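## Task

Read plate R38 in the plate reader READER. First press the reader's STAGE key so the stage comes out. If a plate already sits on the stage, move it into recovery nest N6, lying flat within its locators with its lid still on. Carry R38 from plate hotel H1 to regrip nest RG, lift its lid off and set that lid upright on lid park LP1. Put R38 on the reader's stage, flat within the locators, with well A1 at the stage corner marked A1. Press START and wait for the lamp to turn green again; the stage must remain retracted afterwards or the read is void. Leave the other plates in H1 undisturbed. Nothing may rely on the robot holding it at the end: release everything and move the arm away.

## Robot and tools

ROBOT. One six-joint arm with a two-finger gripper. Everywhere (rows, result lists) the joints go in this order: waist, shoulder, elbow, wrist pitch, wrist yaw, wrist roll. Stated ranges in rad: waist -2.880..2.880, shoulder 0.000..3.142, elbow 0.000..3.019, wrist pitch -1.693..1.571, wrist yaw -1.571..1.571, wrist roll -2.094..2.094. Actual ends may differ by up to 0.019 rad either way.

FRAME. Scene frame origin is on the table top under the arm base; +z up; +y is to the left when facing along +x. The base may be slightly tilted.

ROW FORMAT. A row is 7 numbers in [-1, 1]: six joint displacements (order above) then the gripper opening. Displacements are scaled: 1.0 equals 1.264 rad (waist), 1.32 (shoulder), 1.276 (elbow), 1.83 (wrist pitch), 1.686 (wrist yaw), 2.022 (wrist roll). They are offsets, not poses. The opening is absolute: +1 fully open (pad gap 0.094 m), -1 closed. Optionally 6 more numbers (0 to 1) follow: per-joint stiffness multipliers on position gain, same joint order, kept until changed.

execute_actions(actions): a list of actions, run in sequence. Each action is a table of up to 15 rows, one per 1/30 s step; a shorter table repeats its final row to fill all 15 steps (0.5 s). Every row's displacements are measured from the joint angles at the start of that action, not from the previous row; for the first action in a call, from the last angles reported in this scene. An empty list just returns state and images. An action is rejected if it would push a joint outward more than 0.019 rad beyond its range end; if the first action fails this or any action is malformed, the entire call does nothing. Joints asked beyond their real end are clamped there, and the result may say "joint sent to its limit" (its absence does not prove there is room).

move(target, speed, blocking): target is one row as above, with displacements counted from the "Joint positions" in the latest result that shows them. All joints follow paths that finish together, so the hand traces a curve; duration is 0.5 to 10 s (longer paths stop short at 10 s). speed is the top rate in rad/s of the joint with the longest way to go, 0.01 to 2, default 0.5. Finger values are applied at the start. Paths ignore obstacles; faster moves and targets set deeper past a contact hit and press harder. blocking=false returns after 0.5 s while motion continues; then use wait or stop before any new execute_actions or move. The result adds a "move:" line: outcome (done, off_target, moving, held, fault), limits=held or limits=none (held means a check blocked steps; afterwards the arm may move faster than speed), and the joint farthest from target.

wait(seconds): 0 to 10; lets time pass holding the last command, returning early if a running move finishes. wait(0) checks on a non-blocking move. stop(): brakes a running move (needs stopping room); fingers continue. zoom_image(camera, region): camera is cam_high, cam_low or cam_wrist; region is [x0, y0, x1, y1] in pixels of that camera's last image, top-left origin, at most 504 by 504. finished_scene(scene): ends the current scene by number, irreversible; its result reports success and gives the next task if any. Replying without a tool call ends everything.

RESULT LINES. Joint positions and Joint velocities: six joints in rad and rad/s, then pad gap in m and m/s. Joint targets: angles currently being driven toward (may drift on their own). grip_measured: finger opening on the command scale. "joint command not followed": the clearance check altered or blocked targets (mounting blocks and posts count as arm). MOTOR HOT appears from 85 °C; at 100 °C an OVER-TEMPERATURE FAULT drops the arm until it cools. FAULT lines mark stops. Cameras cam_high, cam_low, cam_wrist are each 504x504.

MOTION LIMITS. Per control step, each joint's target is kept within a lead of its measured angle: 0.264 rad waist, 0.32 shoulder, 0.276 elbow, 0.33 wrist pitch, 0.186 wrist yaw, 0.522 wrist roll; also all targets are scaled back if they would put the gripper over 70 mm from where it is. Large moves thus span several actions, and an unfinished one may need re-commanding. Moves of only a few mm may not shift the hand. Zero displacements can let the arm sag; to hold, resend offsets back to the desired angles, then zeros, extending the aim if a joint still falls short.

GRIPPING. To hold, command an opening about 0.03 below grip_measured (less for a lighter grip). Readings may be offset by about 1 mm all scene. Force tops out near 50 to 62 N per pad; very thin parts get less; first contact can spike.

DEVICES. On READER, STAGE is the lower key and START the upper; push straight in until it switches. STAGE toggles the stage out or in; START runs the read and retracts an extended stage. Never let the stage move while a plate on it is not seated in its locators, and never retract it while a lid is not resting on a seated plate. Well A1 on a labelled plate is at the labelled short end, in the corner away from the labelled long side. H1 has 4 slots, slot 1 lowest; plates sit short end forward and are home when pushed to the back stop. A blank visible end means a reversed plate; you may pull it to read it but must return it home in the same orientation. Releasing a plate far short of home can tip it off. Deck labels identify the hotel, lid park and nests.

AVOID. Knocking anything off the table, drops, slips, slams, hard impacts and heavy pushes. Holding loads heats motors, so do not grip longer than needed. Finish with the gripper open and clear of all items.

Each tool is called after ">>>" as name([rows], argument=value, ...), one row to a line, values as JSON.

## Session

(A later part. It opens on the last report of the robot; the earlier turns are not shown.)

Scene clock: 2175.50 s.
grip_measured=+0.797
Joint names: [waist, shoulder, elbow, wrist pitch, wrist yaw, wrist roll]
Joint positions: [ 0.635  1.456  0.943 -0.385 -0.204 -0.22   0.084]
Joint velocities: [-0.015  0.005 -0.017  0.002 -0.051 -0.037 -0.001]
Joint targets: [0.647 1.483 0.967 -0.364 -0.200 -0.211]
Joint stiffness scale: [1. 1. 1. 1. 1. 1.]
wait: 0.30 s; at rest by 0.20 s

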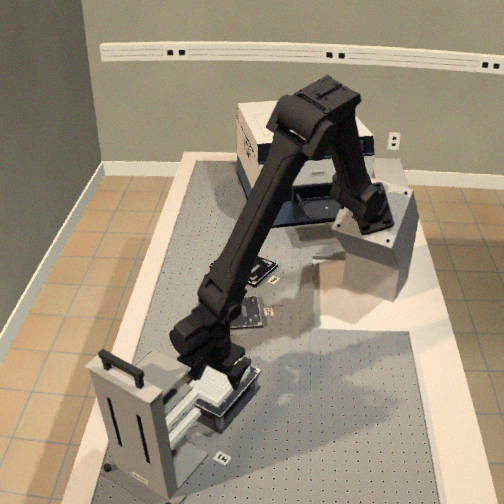

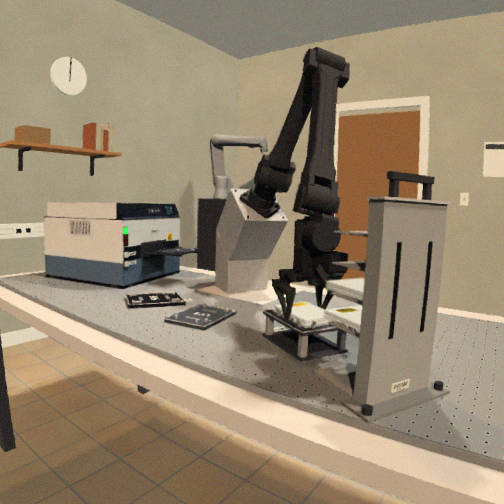

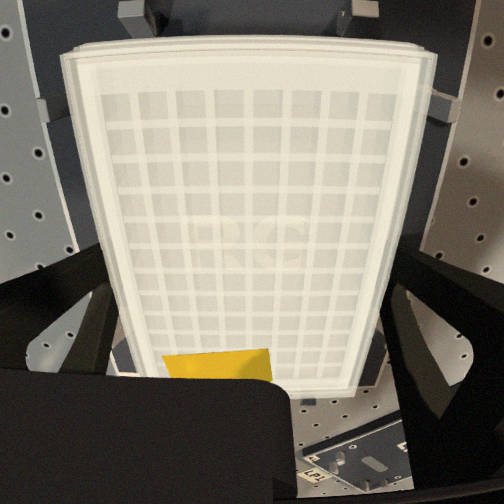

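>>> execute_actions([
  [[0.0095,0.0212,0.0188,0.0118,0.0024,0.0045,0.76],[0.0096,0.0220,0.0188,0.0122,0.0024,0.0045,0.76],[0.0097,0.0228,0.0188,0.0126,0.0024,0.0045,0.76],[0.0098,0.0235,0.0188,0.0130,0.0024,0.0045,0.76],[0.0098,0.0240,0.0188,0.0132,0.0024,0.0045,0.76],[0.0098,0.0240,0.0188,0.0132,0.0024,0.0045,0.77],[0.0085,0.0210,0.0170,0.0110,0.0015,0.0035,0.78],[0.0070,0.0170,0.0150,0.0090,0.0010,0.0025,0.79],[0.0055,0.0130,0.0130,0.0070,0.0005,0.0015,0.80],[0.0040,0.0090,0.0110,0.0050,0,0.0005,0.815],[0.0030,0.0060,0.0100,0.0030,0,0,0.84],[0.0020,0.0030,0.0100,0.0010,0,0,0.87],[0.0010,0,0.0100,0,0,0,0.90],[0,0,0.0100,0,0,0,0.92],[0,0,0.0100,0,0,0,0.92]],
])

Scene clock: 2182.13 s.
grip_measured=+0.916
Joint names: [waist, shoulder, elbow, wrist pitch, wrist yaw, wrist roll]
Joint positions: [ 0.635  1.456  0.943 -0.385 -0.204 -0.22   0.09 ]
Joint velocities: [ 0.005  0.005  0.007 -0.012 -0.051  0.037  0.005]
Joint targets: [0.635 1.456 0.956 -0.385 -0.204 -0.220]
Joint stiffness scale: [1. 1. 1. 1. 1. 1.]

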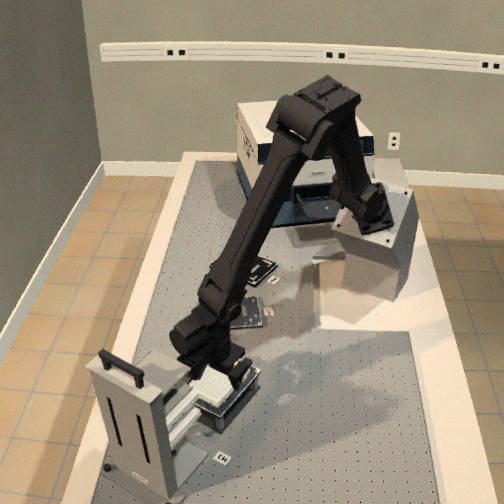

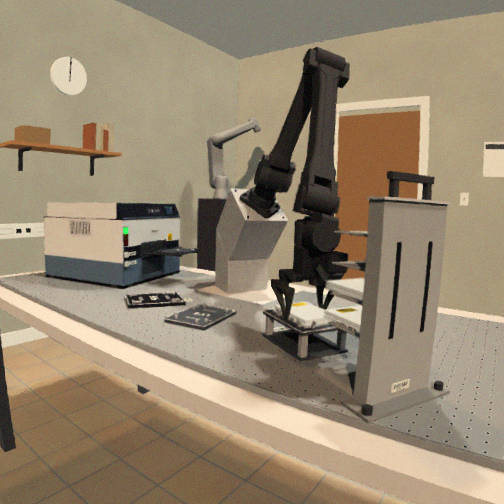

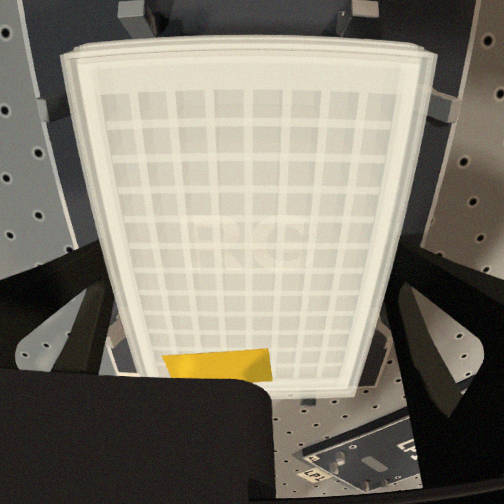

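>>> execute_actions([
  [[-0.0016,-0.0030,0.0100,-0.0017,0,0,0.92],[-0.0032,-0.0060,0.0100,-0.0034,0,0,0.92],[-0.0048,-0.0090,0.0100,-0.0051,0,0,0.92],[-0.0062,-0.0118,0.0100,-0.0067,0,0,0.92],[-0.0074,-0.0144,0.0100,-0.0082,0,0,0.92],[-0.0084,-0.0168,0.0100,-0.0096,0,0,0.92],[-0.0091,-0.0191,0.0100,-0.0110,0,0,0.92],[-0.0096,-0.0214,0.0100,-0.0126,0,0,0.92],[-0.0100,-0.0237,0.0100,-0.0143,0,0,0.92],[-0.0104,-0.0259,0.0100,-0.0160,0,0,0.92],[-0.0108,-0.0279,0.0100,-0.0176,0,0,0.92],[-0.0111,-0.0296,0.0100,-0.0191,0,0,0.92],[-0.0113,-0.0310,0.0100,-0.0203,0,0,0.92],[-0.0115,-0.0320,0.0100,-0.0212,0,0,0.92],[-0.0116,-0.0326,0.0100,-0.0219,0,0,0.92]],
])

>>> wait(seconds=0.3)

Scene clock: 2191.60 s.
grip_measured=+0.918
Joint names: [waist, shoulder, elbow, wrist pitch, wrist yaw, wrist roll]
Joint positions: [ 0.634  1.449  0.943 -0.404 -0.204 -0.22   0.09 ]
Joint velocities: [-0.005 -0.063 -0.012 -0.032  0.007  0.051  0.   ]
Joint targets: [0.620 1.413 0.956 -0.425 -0.204 -0.220]
Joint stiffness scale: [1. 1. 1. 1. 1. 1.]

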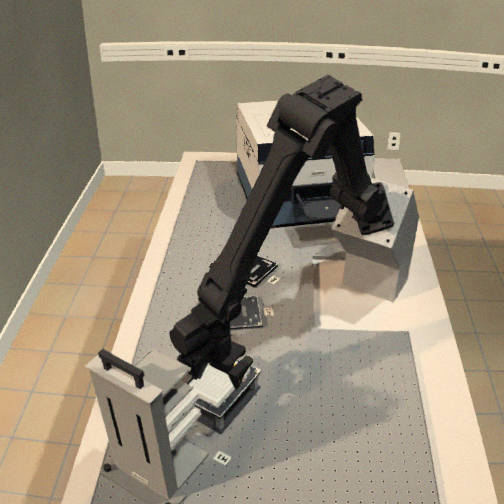

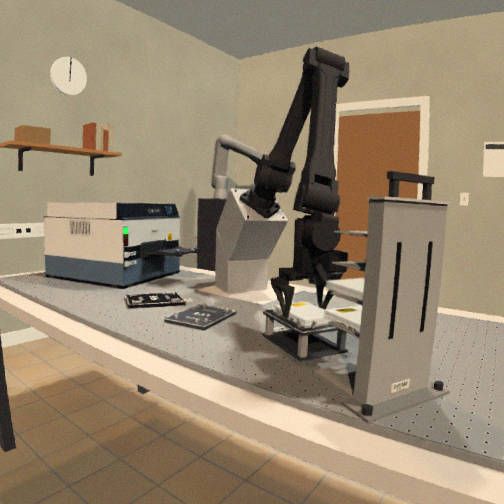

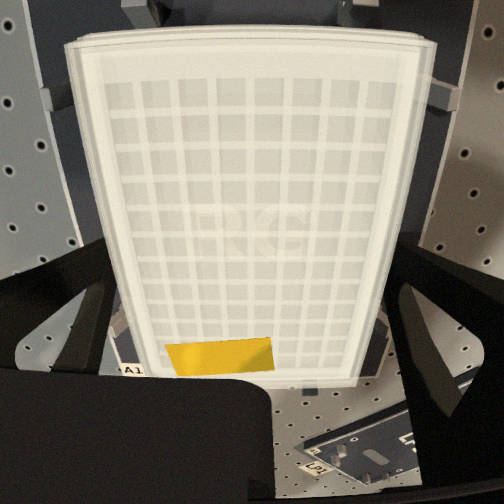

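Scene clock: 2191.90 s.
grip_measured=+0.918
Joint names: [waist, shoulder, elbow, wrist pitch, wrist yaw, wrist roll]
Joint positions: [ 0.633  1.441  0.943 -0.406 -0.204 -0.22   0.09 ]
Joint velocities: [-0.015 -0.005 -0.012  0.002  0.051 -0.007  0.001]
Joint targets: [0.620 1.413 0.956 -0.425 -0.204 -0.220]
Joint stiffness scale: [1. 1. 1. 1. 1. 1.]
wait: 0.30 s; no rest

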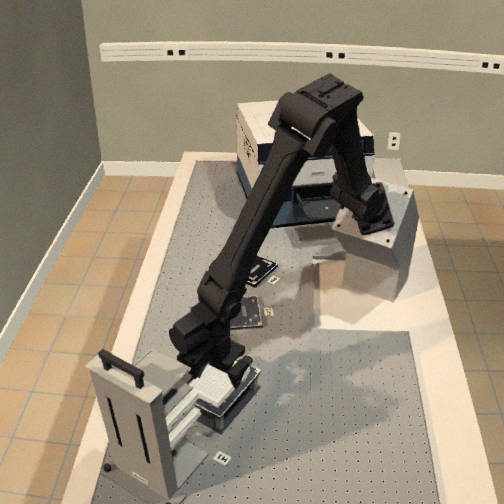

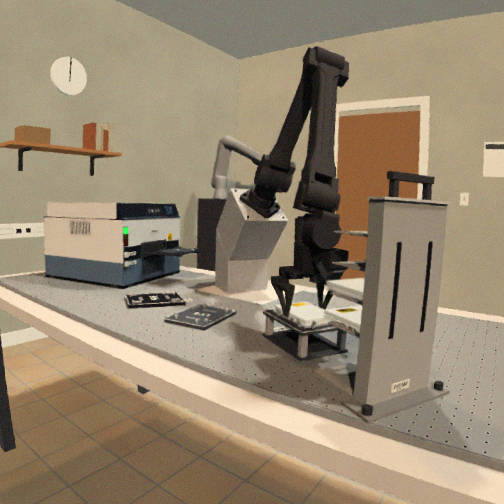

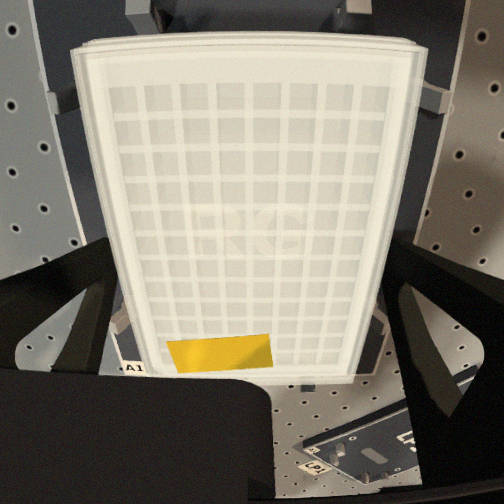

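>>> execute_actions(actions=[])

Scene clock: 2214.60 s.
grip_measured=+0.918
Joint names: [waist, shoulder, elbow, wrist pitch, wrist yaw, wrist roll]
Joint positions: [ 0.633  1.441  0.943 -0.406 -0.204 -0.22   0.09 ]
Joint velocities: [-0.015 -0.005 -0.032  0.007 -0.022 -0.007  0.   ]
Joint targets: [0.620 1.413 0.956 -0.425 -0.204 -0.220]
Joint stiffness scale: [1. 1. 1. 1. 1. 1.]

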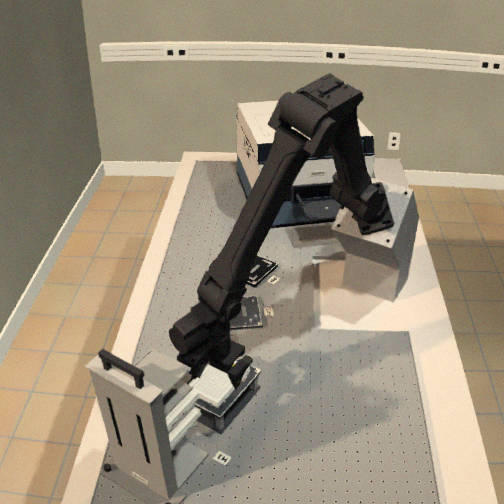

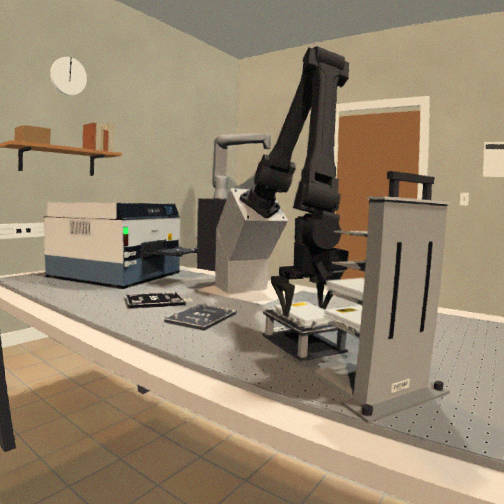

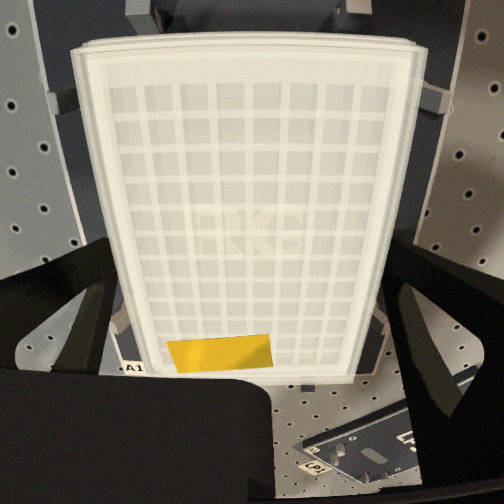

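>>> execute_actions([
  [[-0.0103,-0.0218,0.0102,-0.0104,0,0,0.92],[-0.0105,-0.0225,0.0102,-0.0104,0,0,0.92],[-0.0107,-0.0232,0.0102,-0.0104,0,0,0.92],[-0.0109,-0.0238,0.0102,-0.0104,0,0,0.92],[-0.0111,-0.0244,0.0102,-0.0104,0,0,0.92],[-0.0112,-0.0249,0.0102,-0.0104,0,0,0.92],[-0.0113,-0.0253,0.0102,-0.0104,0,0,0.92],[-0.0114,-0.0256,0.0102,-0.0104,0,0,0.92],[-0.0115,-0.0258,0.0102,-0.0104,0,0,0.92]],
])

>>> wait(seconds=0.3)

Scene clock: 2229.00 s.
grip_measured=+0.918
Joint names: [waist, shoulder, elbow, wrist pitch, wrist yaw, wrist roll]
Joint positions: [ 0.631  1.437  0.943 -0.406 -0.204 -0.22   0.09 ]
Joint velocities: [-0.005  0.005  0.007 -0.002 -0.051 -0.022 -0.   ]
Joint targets: [0.618 1.407 0.956 -0.425 -0.204 -0.220]
Joint stiffness scale: [1. 1. 1. 1. 1. 1.]

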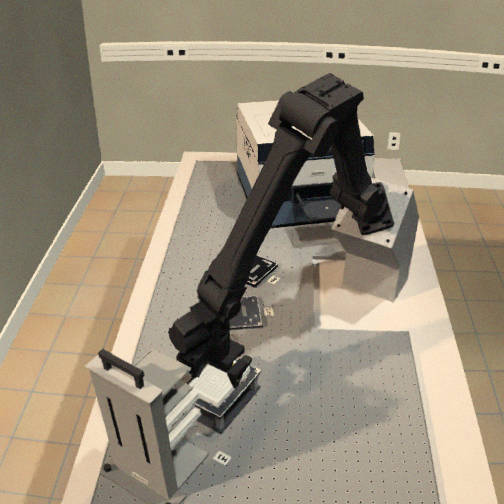

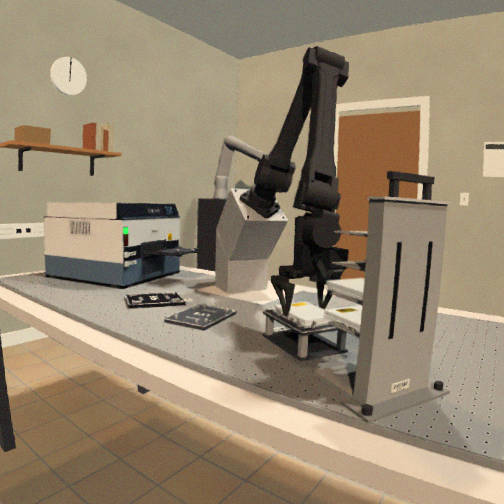

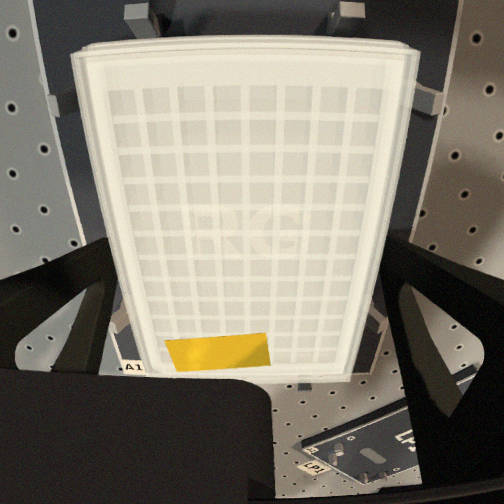

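Scene clock: 2229.30 s.
grip_measured=+0.918
Joint names: [waist, shoulder, elbow, wrist pitch, wrist yaw, wrist roll]
Joint positions: [ 0.631  1.437  0.943 -0.406 -0.204 -0.22   0.09 ]
Joint velocities: [-0.005 -0.005 -0.002  0.002  0.022 -0.007  0.001]
Joint targets: [0.618 1.407 0.956 -0.425 -0.204 -0.220]
Joint stiffness scale: [1. 1. 1. 1. 1. 1.]
wait: 0.30 s; at rest by 0.17 s

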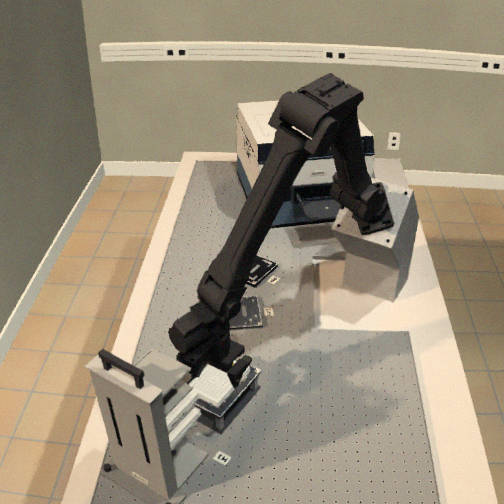

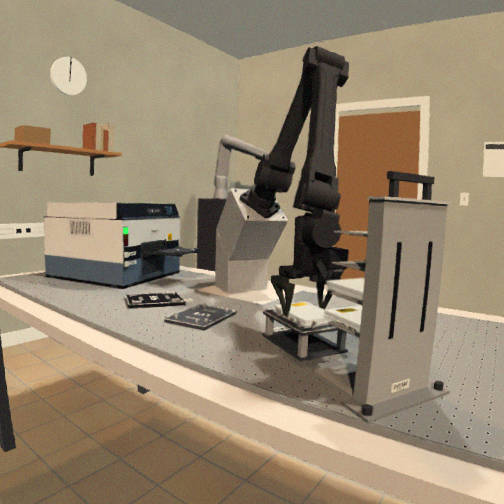

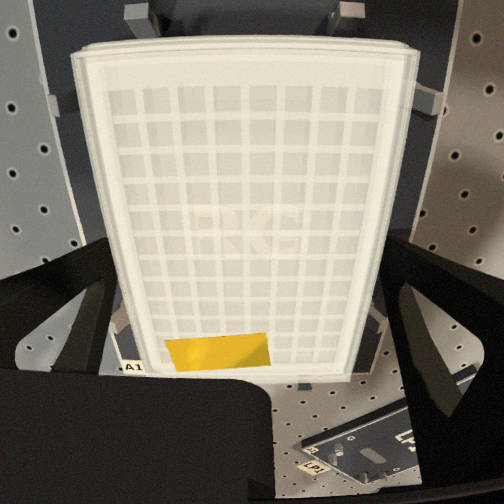

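>>> zoom_image(camera="cam_wrist", region=[40, 20, 140, 120])

>>> zoom_image(camera="cam_wrist", region=[350, 20, 450, 120])

Region (40, 20, 140, 120) of cam_wrist's 504x504 image, scaled by 5.040, with more detail than that image has.

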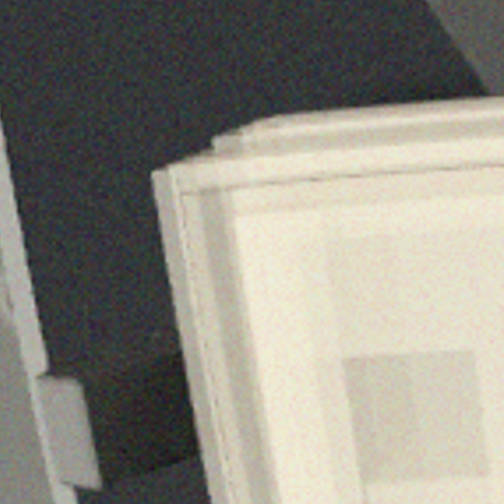

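Region (350, 20, 450, 120) of cam_wrist's 504x504 image, scaled by 5.040, with more detail than that image has.

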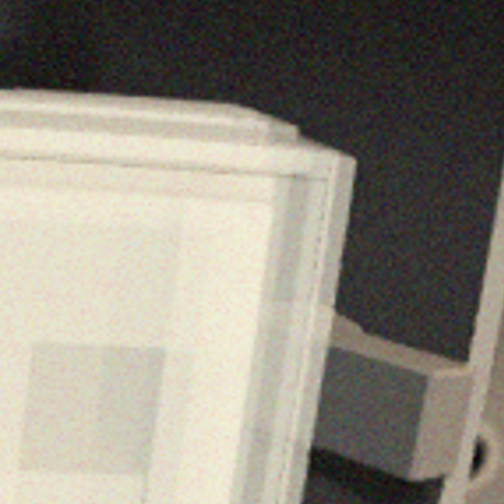

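>>> execute_actions([
  [[-0.0095,-0.0227,0.0102,-0.0104,0,0,0.90],[-0.009,-0.0227,0.0102,-0.0104,0,0,0.88],[-0.008,-0.0227,0.0102,-0.0104,0,0,0.86],[-0.007,-0.0227,0.0102,-0.0104,0,0,0.845],[-0.006,-0.0227,0.0102,-0.0104,0,0,0.83],[-0.005,-0.0227,0.0102,-0.0104,0,0,0.82],[-0.004,-0.0227,0.0102,-0.0104,0,0,0.81],[-0.004,-0.0227,0.0102,-0.0104,0,0,0.80],[-0.004,-0.0227,0.0102,-0.0104,0,0,0.79],[-0.004,-0.0227,0.0102,-0.0104,0,0,0.78],[-0.004,-0.0227,0.0102,-0.0104,0,0,0.77],[-0.004,-0.0227,0.0102,-0.0104,0,0,0.76],[-0.004,-0.0227,0.0102,-0.0104,0,0,0.755],[-0.004,-0.0227,0.0102,-0.0104,0,0,0.75],[-0.004,-0.0227,0.0102,-0.0104,0,0,0.745]],
])

>>> wait(seconds=0.3)

Scene clock: 2248.00 s.
grip_measured=+0.785
Joint names: [waist, shoulder, elbow, wrist pitch, wrist yaw, wrist roll]
Joint positions: [ 0.631  1.437  0.943 -0.406 -0.204 -0.22   0.084]
Joint velocities: [-0.005 -0.005  0.012  0.002 -0.066 -0.081 -0.001]
Joint targets: [0.626 1.407 0.956 -0.425 -0.204 -0.220]
Joint stiffness scale: [1. 1. 1. 1. 1. 1.]

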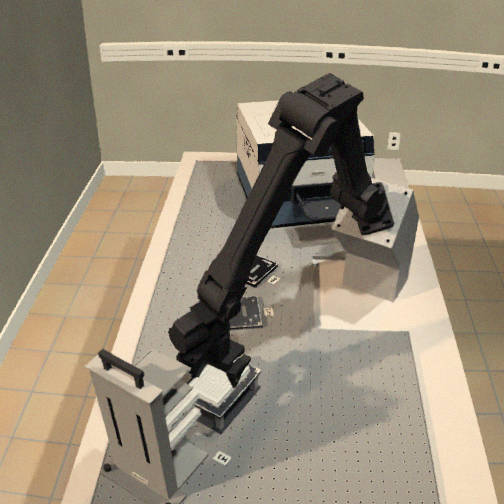

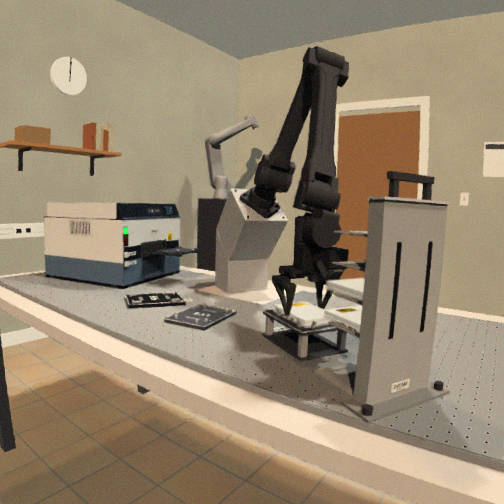

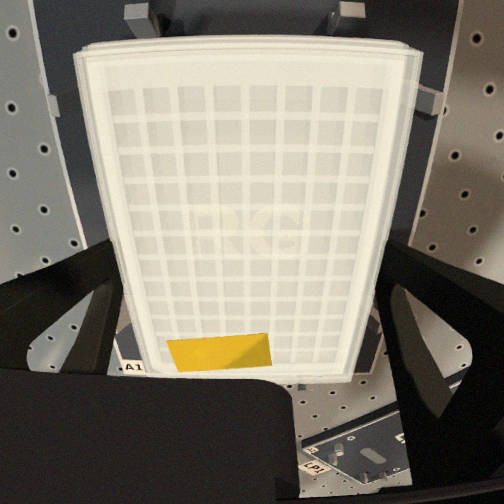

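Scene clock: 2248.30 s.
grip_measured=+0.785
Joint names: [waist, shoulder, elbow, wrist pitch, wrist yaw, wrist roll]
Joint positions: [ 0.631  1.437  0.943 -0.406 -0.204 -0.22   0.084]
Joint velocities: [-0.005 -0.005 -0.002 -0.002 -0.022 -0.037 -0.   ]
Joint targets: [0.626 1.407 0.956 -0.425 -0.204 -0.220]
Joint stiffness scale: [1. 1. 1. 1. 1. 1.]
wait: 0.30 s; at rest by 0.17 s

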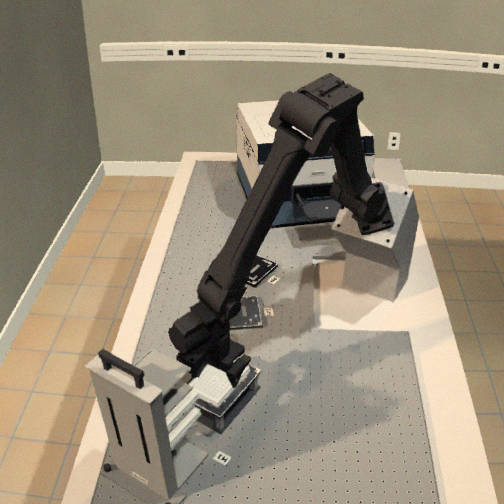

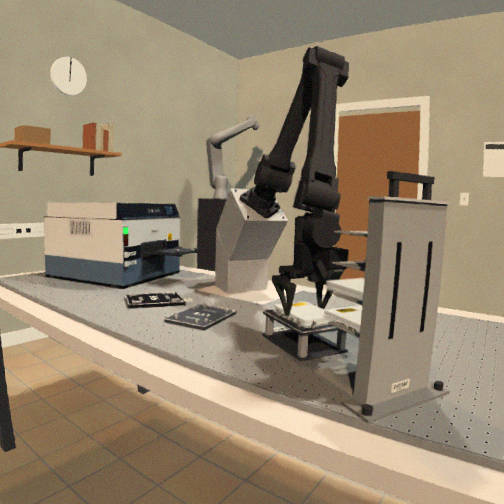

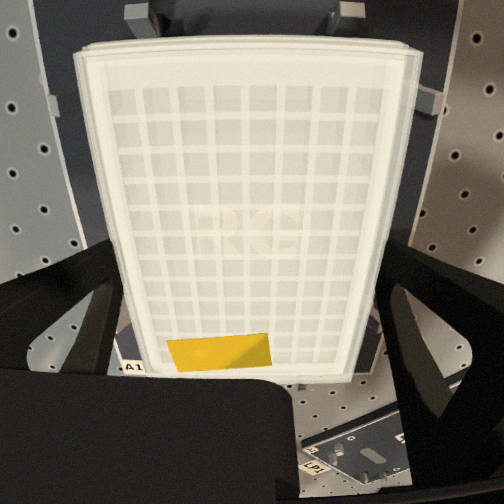

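>>> execute_actions([
  [[-0.006,-0.0236,0.005,-0.011,-0.0014,-0.0026,0.745],[-0.009,-0.0249,-0.0019,-0.0119,-0.0029,-0.0054,0.745],[-0.0094,-0.0267,-0.0022,-0.0131,-0.0031,-0.0056,0.745],[-0.0098,-0.0287,-0.0025,-0.0144,-0.0033,-0.0058,0.745],[-0.0103,-0.0307,-0.0028,-0.0157,-0.0035,-0.006,0.745],[-0.0107,-0.0327,-0.0031,-0.0171,-0.0037,-0.0062,0.745],[-0.0112,-0.0347,-0.0034,-0.0184,-0.0039,-0.0064,0.745],[-0.0116,-0.0367,-0.0037,-0.0197,-0.0041,-0.0066,0.745],[-0.0121,-0.0388,-0.004,-0.0211,-0.0043,-0.0069,0.745],[-0.0125,-0.0405,-0.0042,-0.0222,-0.0045,-0.007,0.745],[-0.0128,-0.0421,-0.0045,-0.0233,-0.0046,-0.0072,0.745],[-0.0131,-0.0434,-0.0047,-0.0242,-0.0047,-0.0073,0.745],[-0.0133,-0.0443,-0.0048,-0.0248,-0.0048,-0.0074,0.745],[-0.0134,-0.0448,-0.0049,-0.0251,-0.0049,-0.0075,0.745],[-0.01345,-0.045,-0.0049,-0.0252,-0.0049,-0.0075,0.745]],
])

>>> wait(seconds=0.3)

Scene clock: 2262.20 s.
grip_measured=+0.785
Joint names: [waist, shoulder, elbow, wrist pitch, wrist yaw, wrist roll]
Joint positions: [ 0.627  1.408  0.943 -0.432 -0.208 -0.224  0.084]
Joint velocities: [-0.015 -0.073  0.007 -0.022 -0.037  0.022 -0.001]
Joint targets: [0.614 1.378 0.937 -0.453 -0.212 -0.235]
Joint stiffness scale: [1. 1. 1. 1. 1. 1.]

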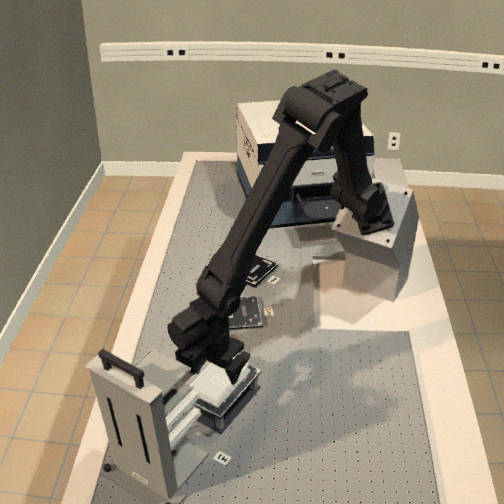

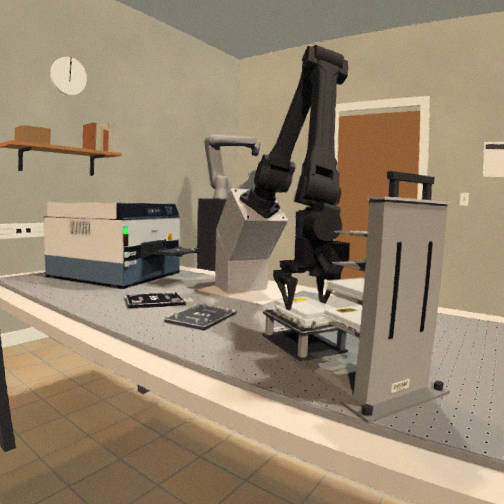

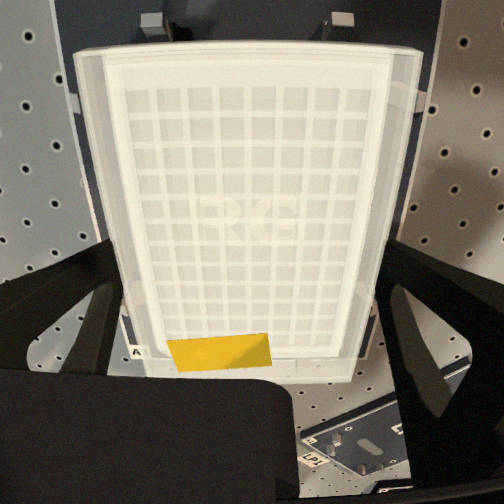

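Scene clock: 2262.50 s.
grip_measured=+0.785
Joint names: [waist, shoulder, elbow, wrist pitch, wrist yaw, wrist roll]
Joint positions: [ 0.626  1.405  0.941 -0.434 -0.208 -0.225  0.084]
Joint velocities: [-0.015  0.005 -0.017  0.007 -0.066  0.007 -0.   ]
Joint targets: [0.614 1.378 0.937 -0.453 -0.212 -0.235]
Joint stiffness scale: [1. 1. 1. 1. 1. 1.]
wait: 0.30 s; at rest by 0.20 s

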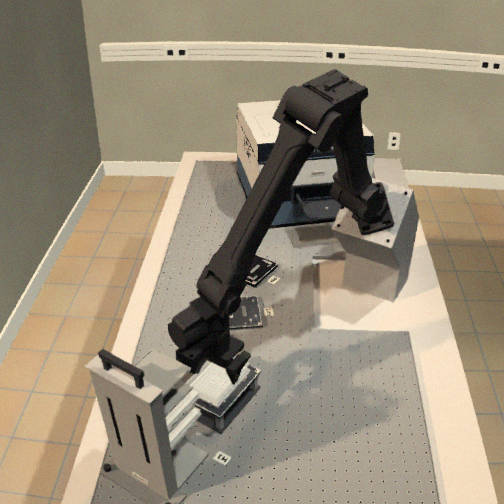

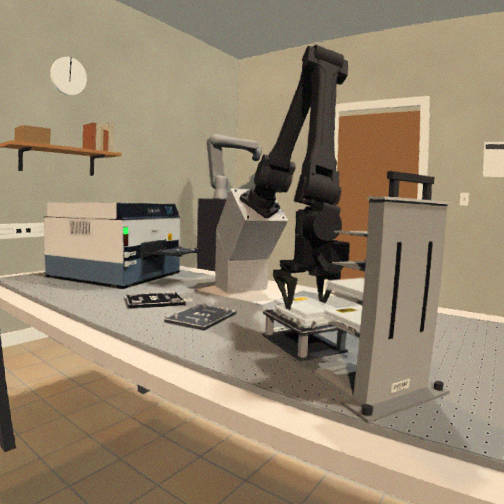

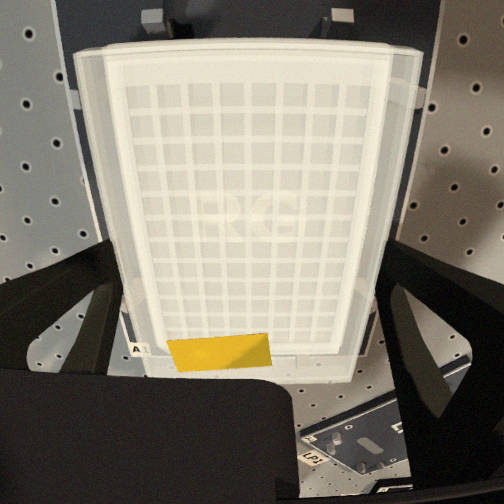

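>>> execute_actions([
  [[-0.0108,-0.0235,-0.0031,-0.008,-0.0031,-0.002,0.745],[-0.0132,-0.0251,-0.0048,-0.005,-0.0041,0.002,0.745],[-0.0171,-0.0272,-0.0075,-0.002,-0.0058,0.0076,0.745],[-0.0223,-0.0296,-0.0113,0.002,-0.0081,0.0094,0.745],[-0.0287,-0.0324,-0.0159,0.006,-0.011,0.0116,0.745],[-0.0362,-0.0354,-0.0213,0.01,-0.0144,0.0142,0.745],[-0.0448,-0.0387,-0.0274,0.013,-0.0182,0.0171,0.745],[-0.0543,-0.0422,-0.0341,0.0151,-0.0224,0.0204,0.745],[-0.0645,-0.0459,-0.0414,0.016,-0.0269,0.0239,0.745],[-0.0754,-0.0497,-0.0493,0.0169,-0.0318,0.0276,0.745],[-0.0869,-0.0537,-0.0574,0.0178,-0.0369,0.0316,0.745],[-0.0988,-0.0577,-0.066,0.0188,-0.0422,0.0356,0.745],[-0.1111,-0.0618,-0.0747,0.0198,-0.0476,0.0399,0.745],[-0.1236,-0.0658,-0.0837,0.0209,-0.0532,0.0441,0.745],[-0.1362,-0.0698,-0.0927,0.0219,-0.0588,0.0485,0.745]],
  [[-0.0529,-0.0348,-0.0331,0.015,-0.0217,0.0199,0.745],[-0.0654,-0.0387,-0.0421,0.0161,-0.0273,0.0242,0.745],[-0.0776,-0.0423,-0.0508,0.0171,-0.0327,0.0284,0.745],[-0.0896,-0.0459,-0.0593,0.0181,-0.038,0.0325,0.745],[-0.101,-0.0491,-0.0675,0.019,-0.0431,0.0364,0.745],[-0.112,-0.0522,-0.0753,0.0199,-0.048,0.0401,0.745],[-0.1222,-0.0549,-0.0827,0.0207,-0.0525,0.0437,0.745],[-0.1317,-0.0574,-0.0894,0.0215,-0.0567,0.0469,0.745],[-0.1402,-0.0594,-0.0955,0.0222,-0.0605,0.0498,0.745],[-0.1478,-0.0611,-0.1009,0.0229,-0.0639,0.0524,0.745],[-0.1542,-0.0623,-0.1055,0.0234,-0.0668,0.0546,0.745],[-0.1594,-0.0631,-0.1092,0.0238,-0.0691,0.0564,0.745],[-0.1633,-0.0634,-0.112,0.0241,-0.0708,0.0577,0.745],[-0.1657,-0.0634,-0.1137,0.0243,-0.0718,0.0585,0.745],[-0.1665,-0.0634,-0.1143,0.0244,-0.0722,0.0588,0.745]],
])

Scene clock: 2350.23 s.
grip_measured=+0.785
Joint names: [waist, shoulder, elbow, wrist pitch, wrist yaw, wrist roll]
Joint positions: [ 0.294  1.294  0.704 -0.395 -0.41  -0.074  0.084]
Joint velocities: [-0.112 -0.015 -0.081 -0.007 -0.007  0.183 -0.   ]
Joint targets: [0.283 1.267 0.700 -0.371 -0.416 -0.049]
Joint stiffness scale: [1. 1. 1. 1. 1. 1.]

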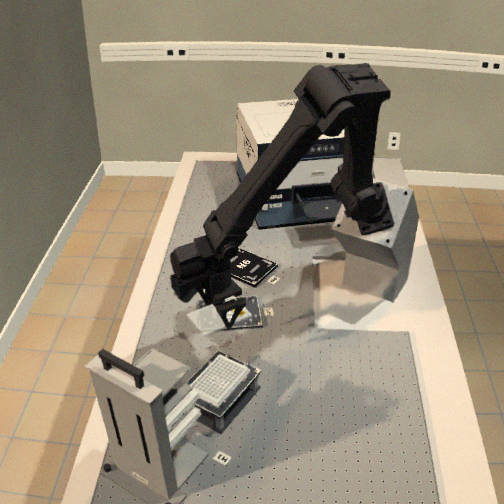

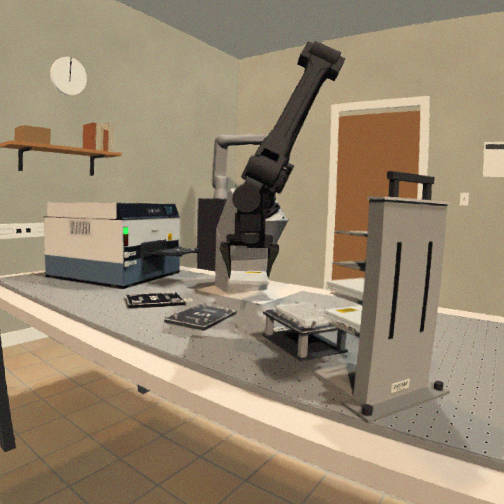

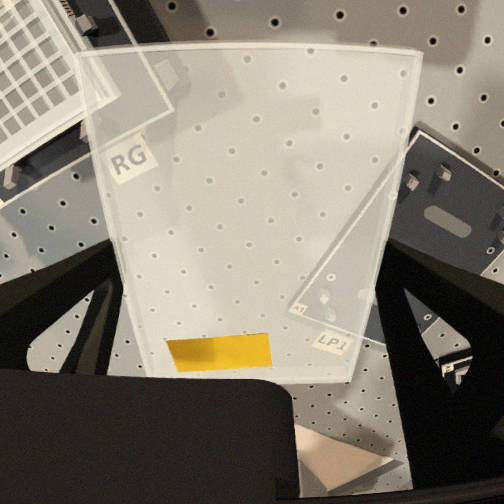

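>>> move(target=[-0.2073,0.3197,-0.0737,0.2186,-0.0718,0.1115,0.745], speed=0.55)

Scene clock: 2355.80 s.
grip_measured=+0.785
Joint names: [waist, shoulder, elbow, wrist pitch, wrist yaw, wrist roll]
Joint positions: [ 0.037  1.707  0.609 -0.015 -0.527  0.14   0.084]
Joint velocities: [-0.024 -0.005  0.007  0.002 -0.007  0.037  0.   ]
Joint targets: [0.032 1.716 0.610 0.005 -0.531 0.151]
Joint stiffness scale: [1. 1. 1. 1. 1. 1.]
move: done; limits=none; farthest joint: the wrist pitch, 0.020 radians from its target (0.397 radians at the start)

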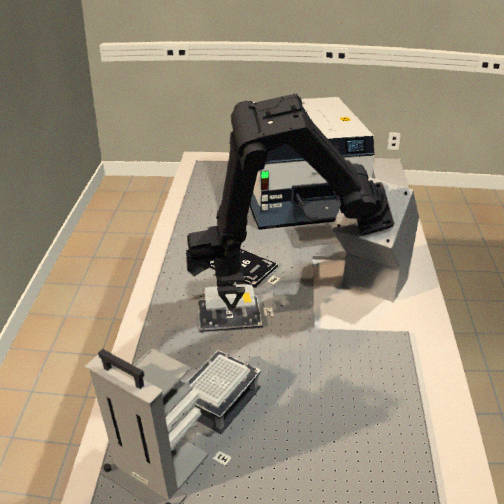

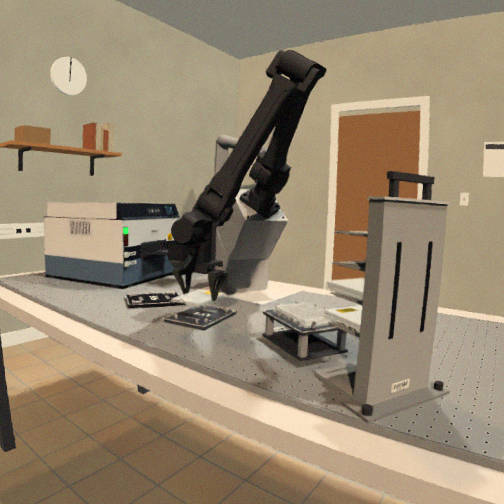

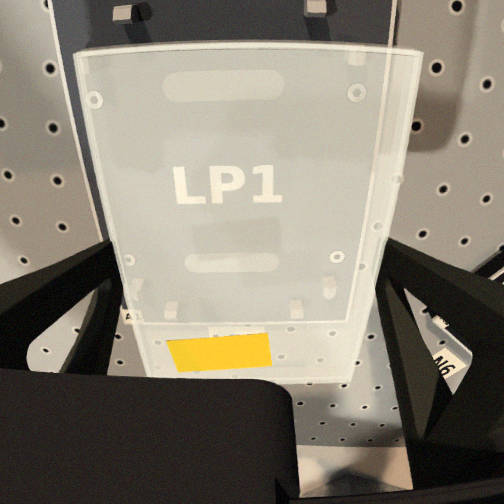

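>>> zoom_image(camera="cam_wrist", region=[50, 0, 170, 120])

>>> zoom_image(camera="cam_wrist", region=[290, 0, 410, 120])

>>> zoom_image(camera="cam_wrist", region=[100, 230, 200, 330])

>>> zoom_image(camera="cam_wrist", region=[270, 230, 370, 330])

Region (50, 0, 170, 120) of cam_wrist's 504x504 image, scaled by 4.200, with more detail than that image has.

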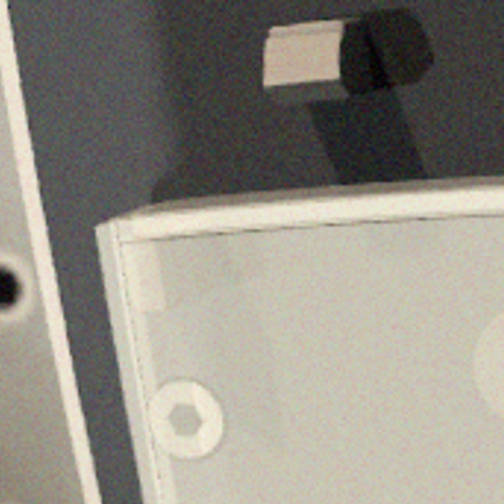

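Region (290, 0, 410, 120) of cam_wrist's 504x504 image, scaled by 4.200, with more detail than that image has.

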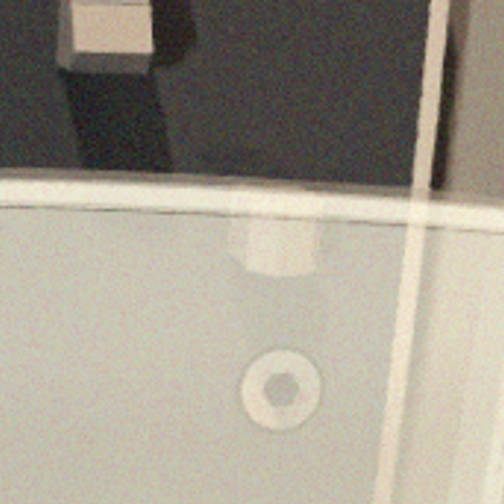

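Region (100, 230, 200, 330) of cam_wrist's 504x504 image, scaled by 5.040, with more detail than that image has.

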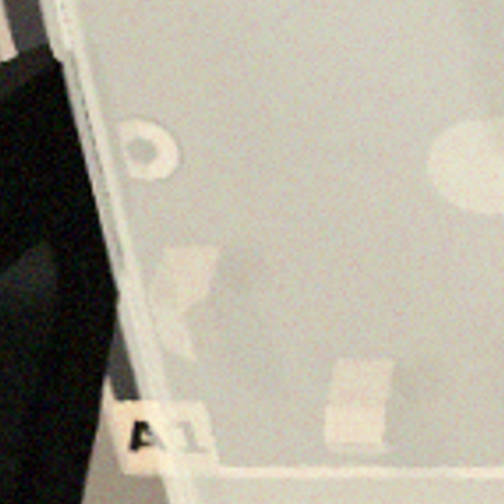

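Region (270, 230, 370, 330) of cam_wrist's 504x504 image, scaled by 5.040, with more detail than that image has.

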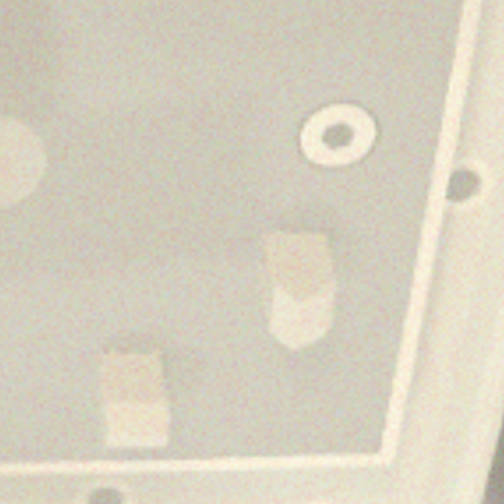

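>>> zoom_image(camera="cam_wrist", region=[380, 20, 460, 100])

>>> zoom_image(camera="cam_wrist", region=[40, 20, 120, 100])

>>> zoom_image(camera="cam_wrist", region=[300, 320, 380, 400])

>>> zoom_image(camera="cam_wrist", region=[110, 310, 190, 390])

Region (380, 20, 460, 100) of cam_wrist's 504x504 image, scaled by 6.300, with more detail than that image has.

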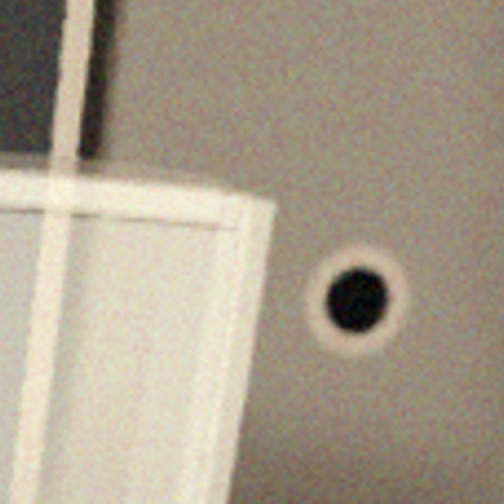

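Region (40, 20, 120, 100) of cam_wrist's 504x504 image, scaled by 6.300, with more detail than that image has.

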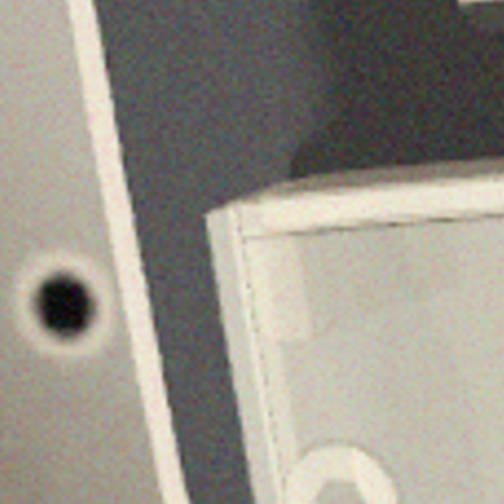

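Region (300, 320, 380, 400) of cam_wrist's 504x504 image, scaled by 6.300, with more detail than that image has.

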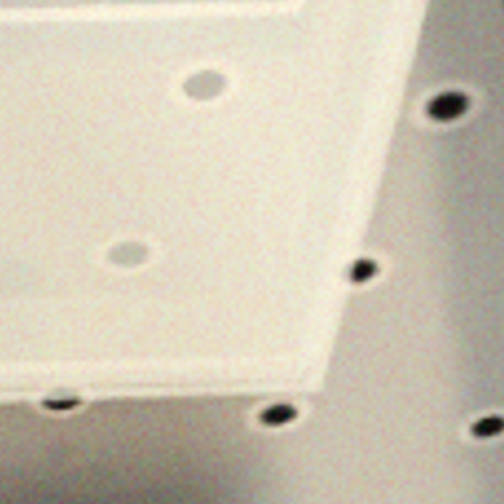

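Region (110, 310, 190, 390) of cam_wrist's 504x504 image, scaled by 6.300, with more detail than that image has.

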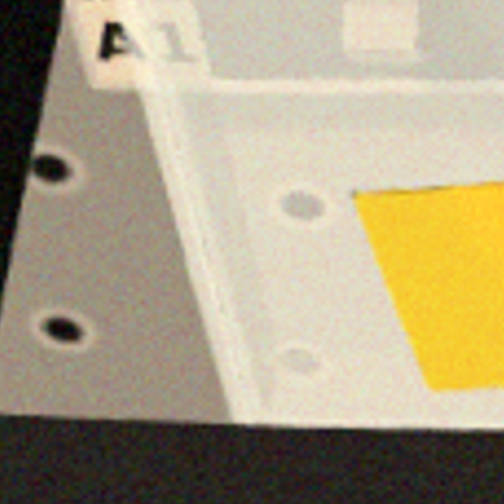

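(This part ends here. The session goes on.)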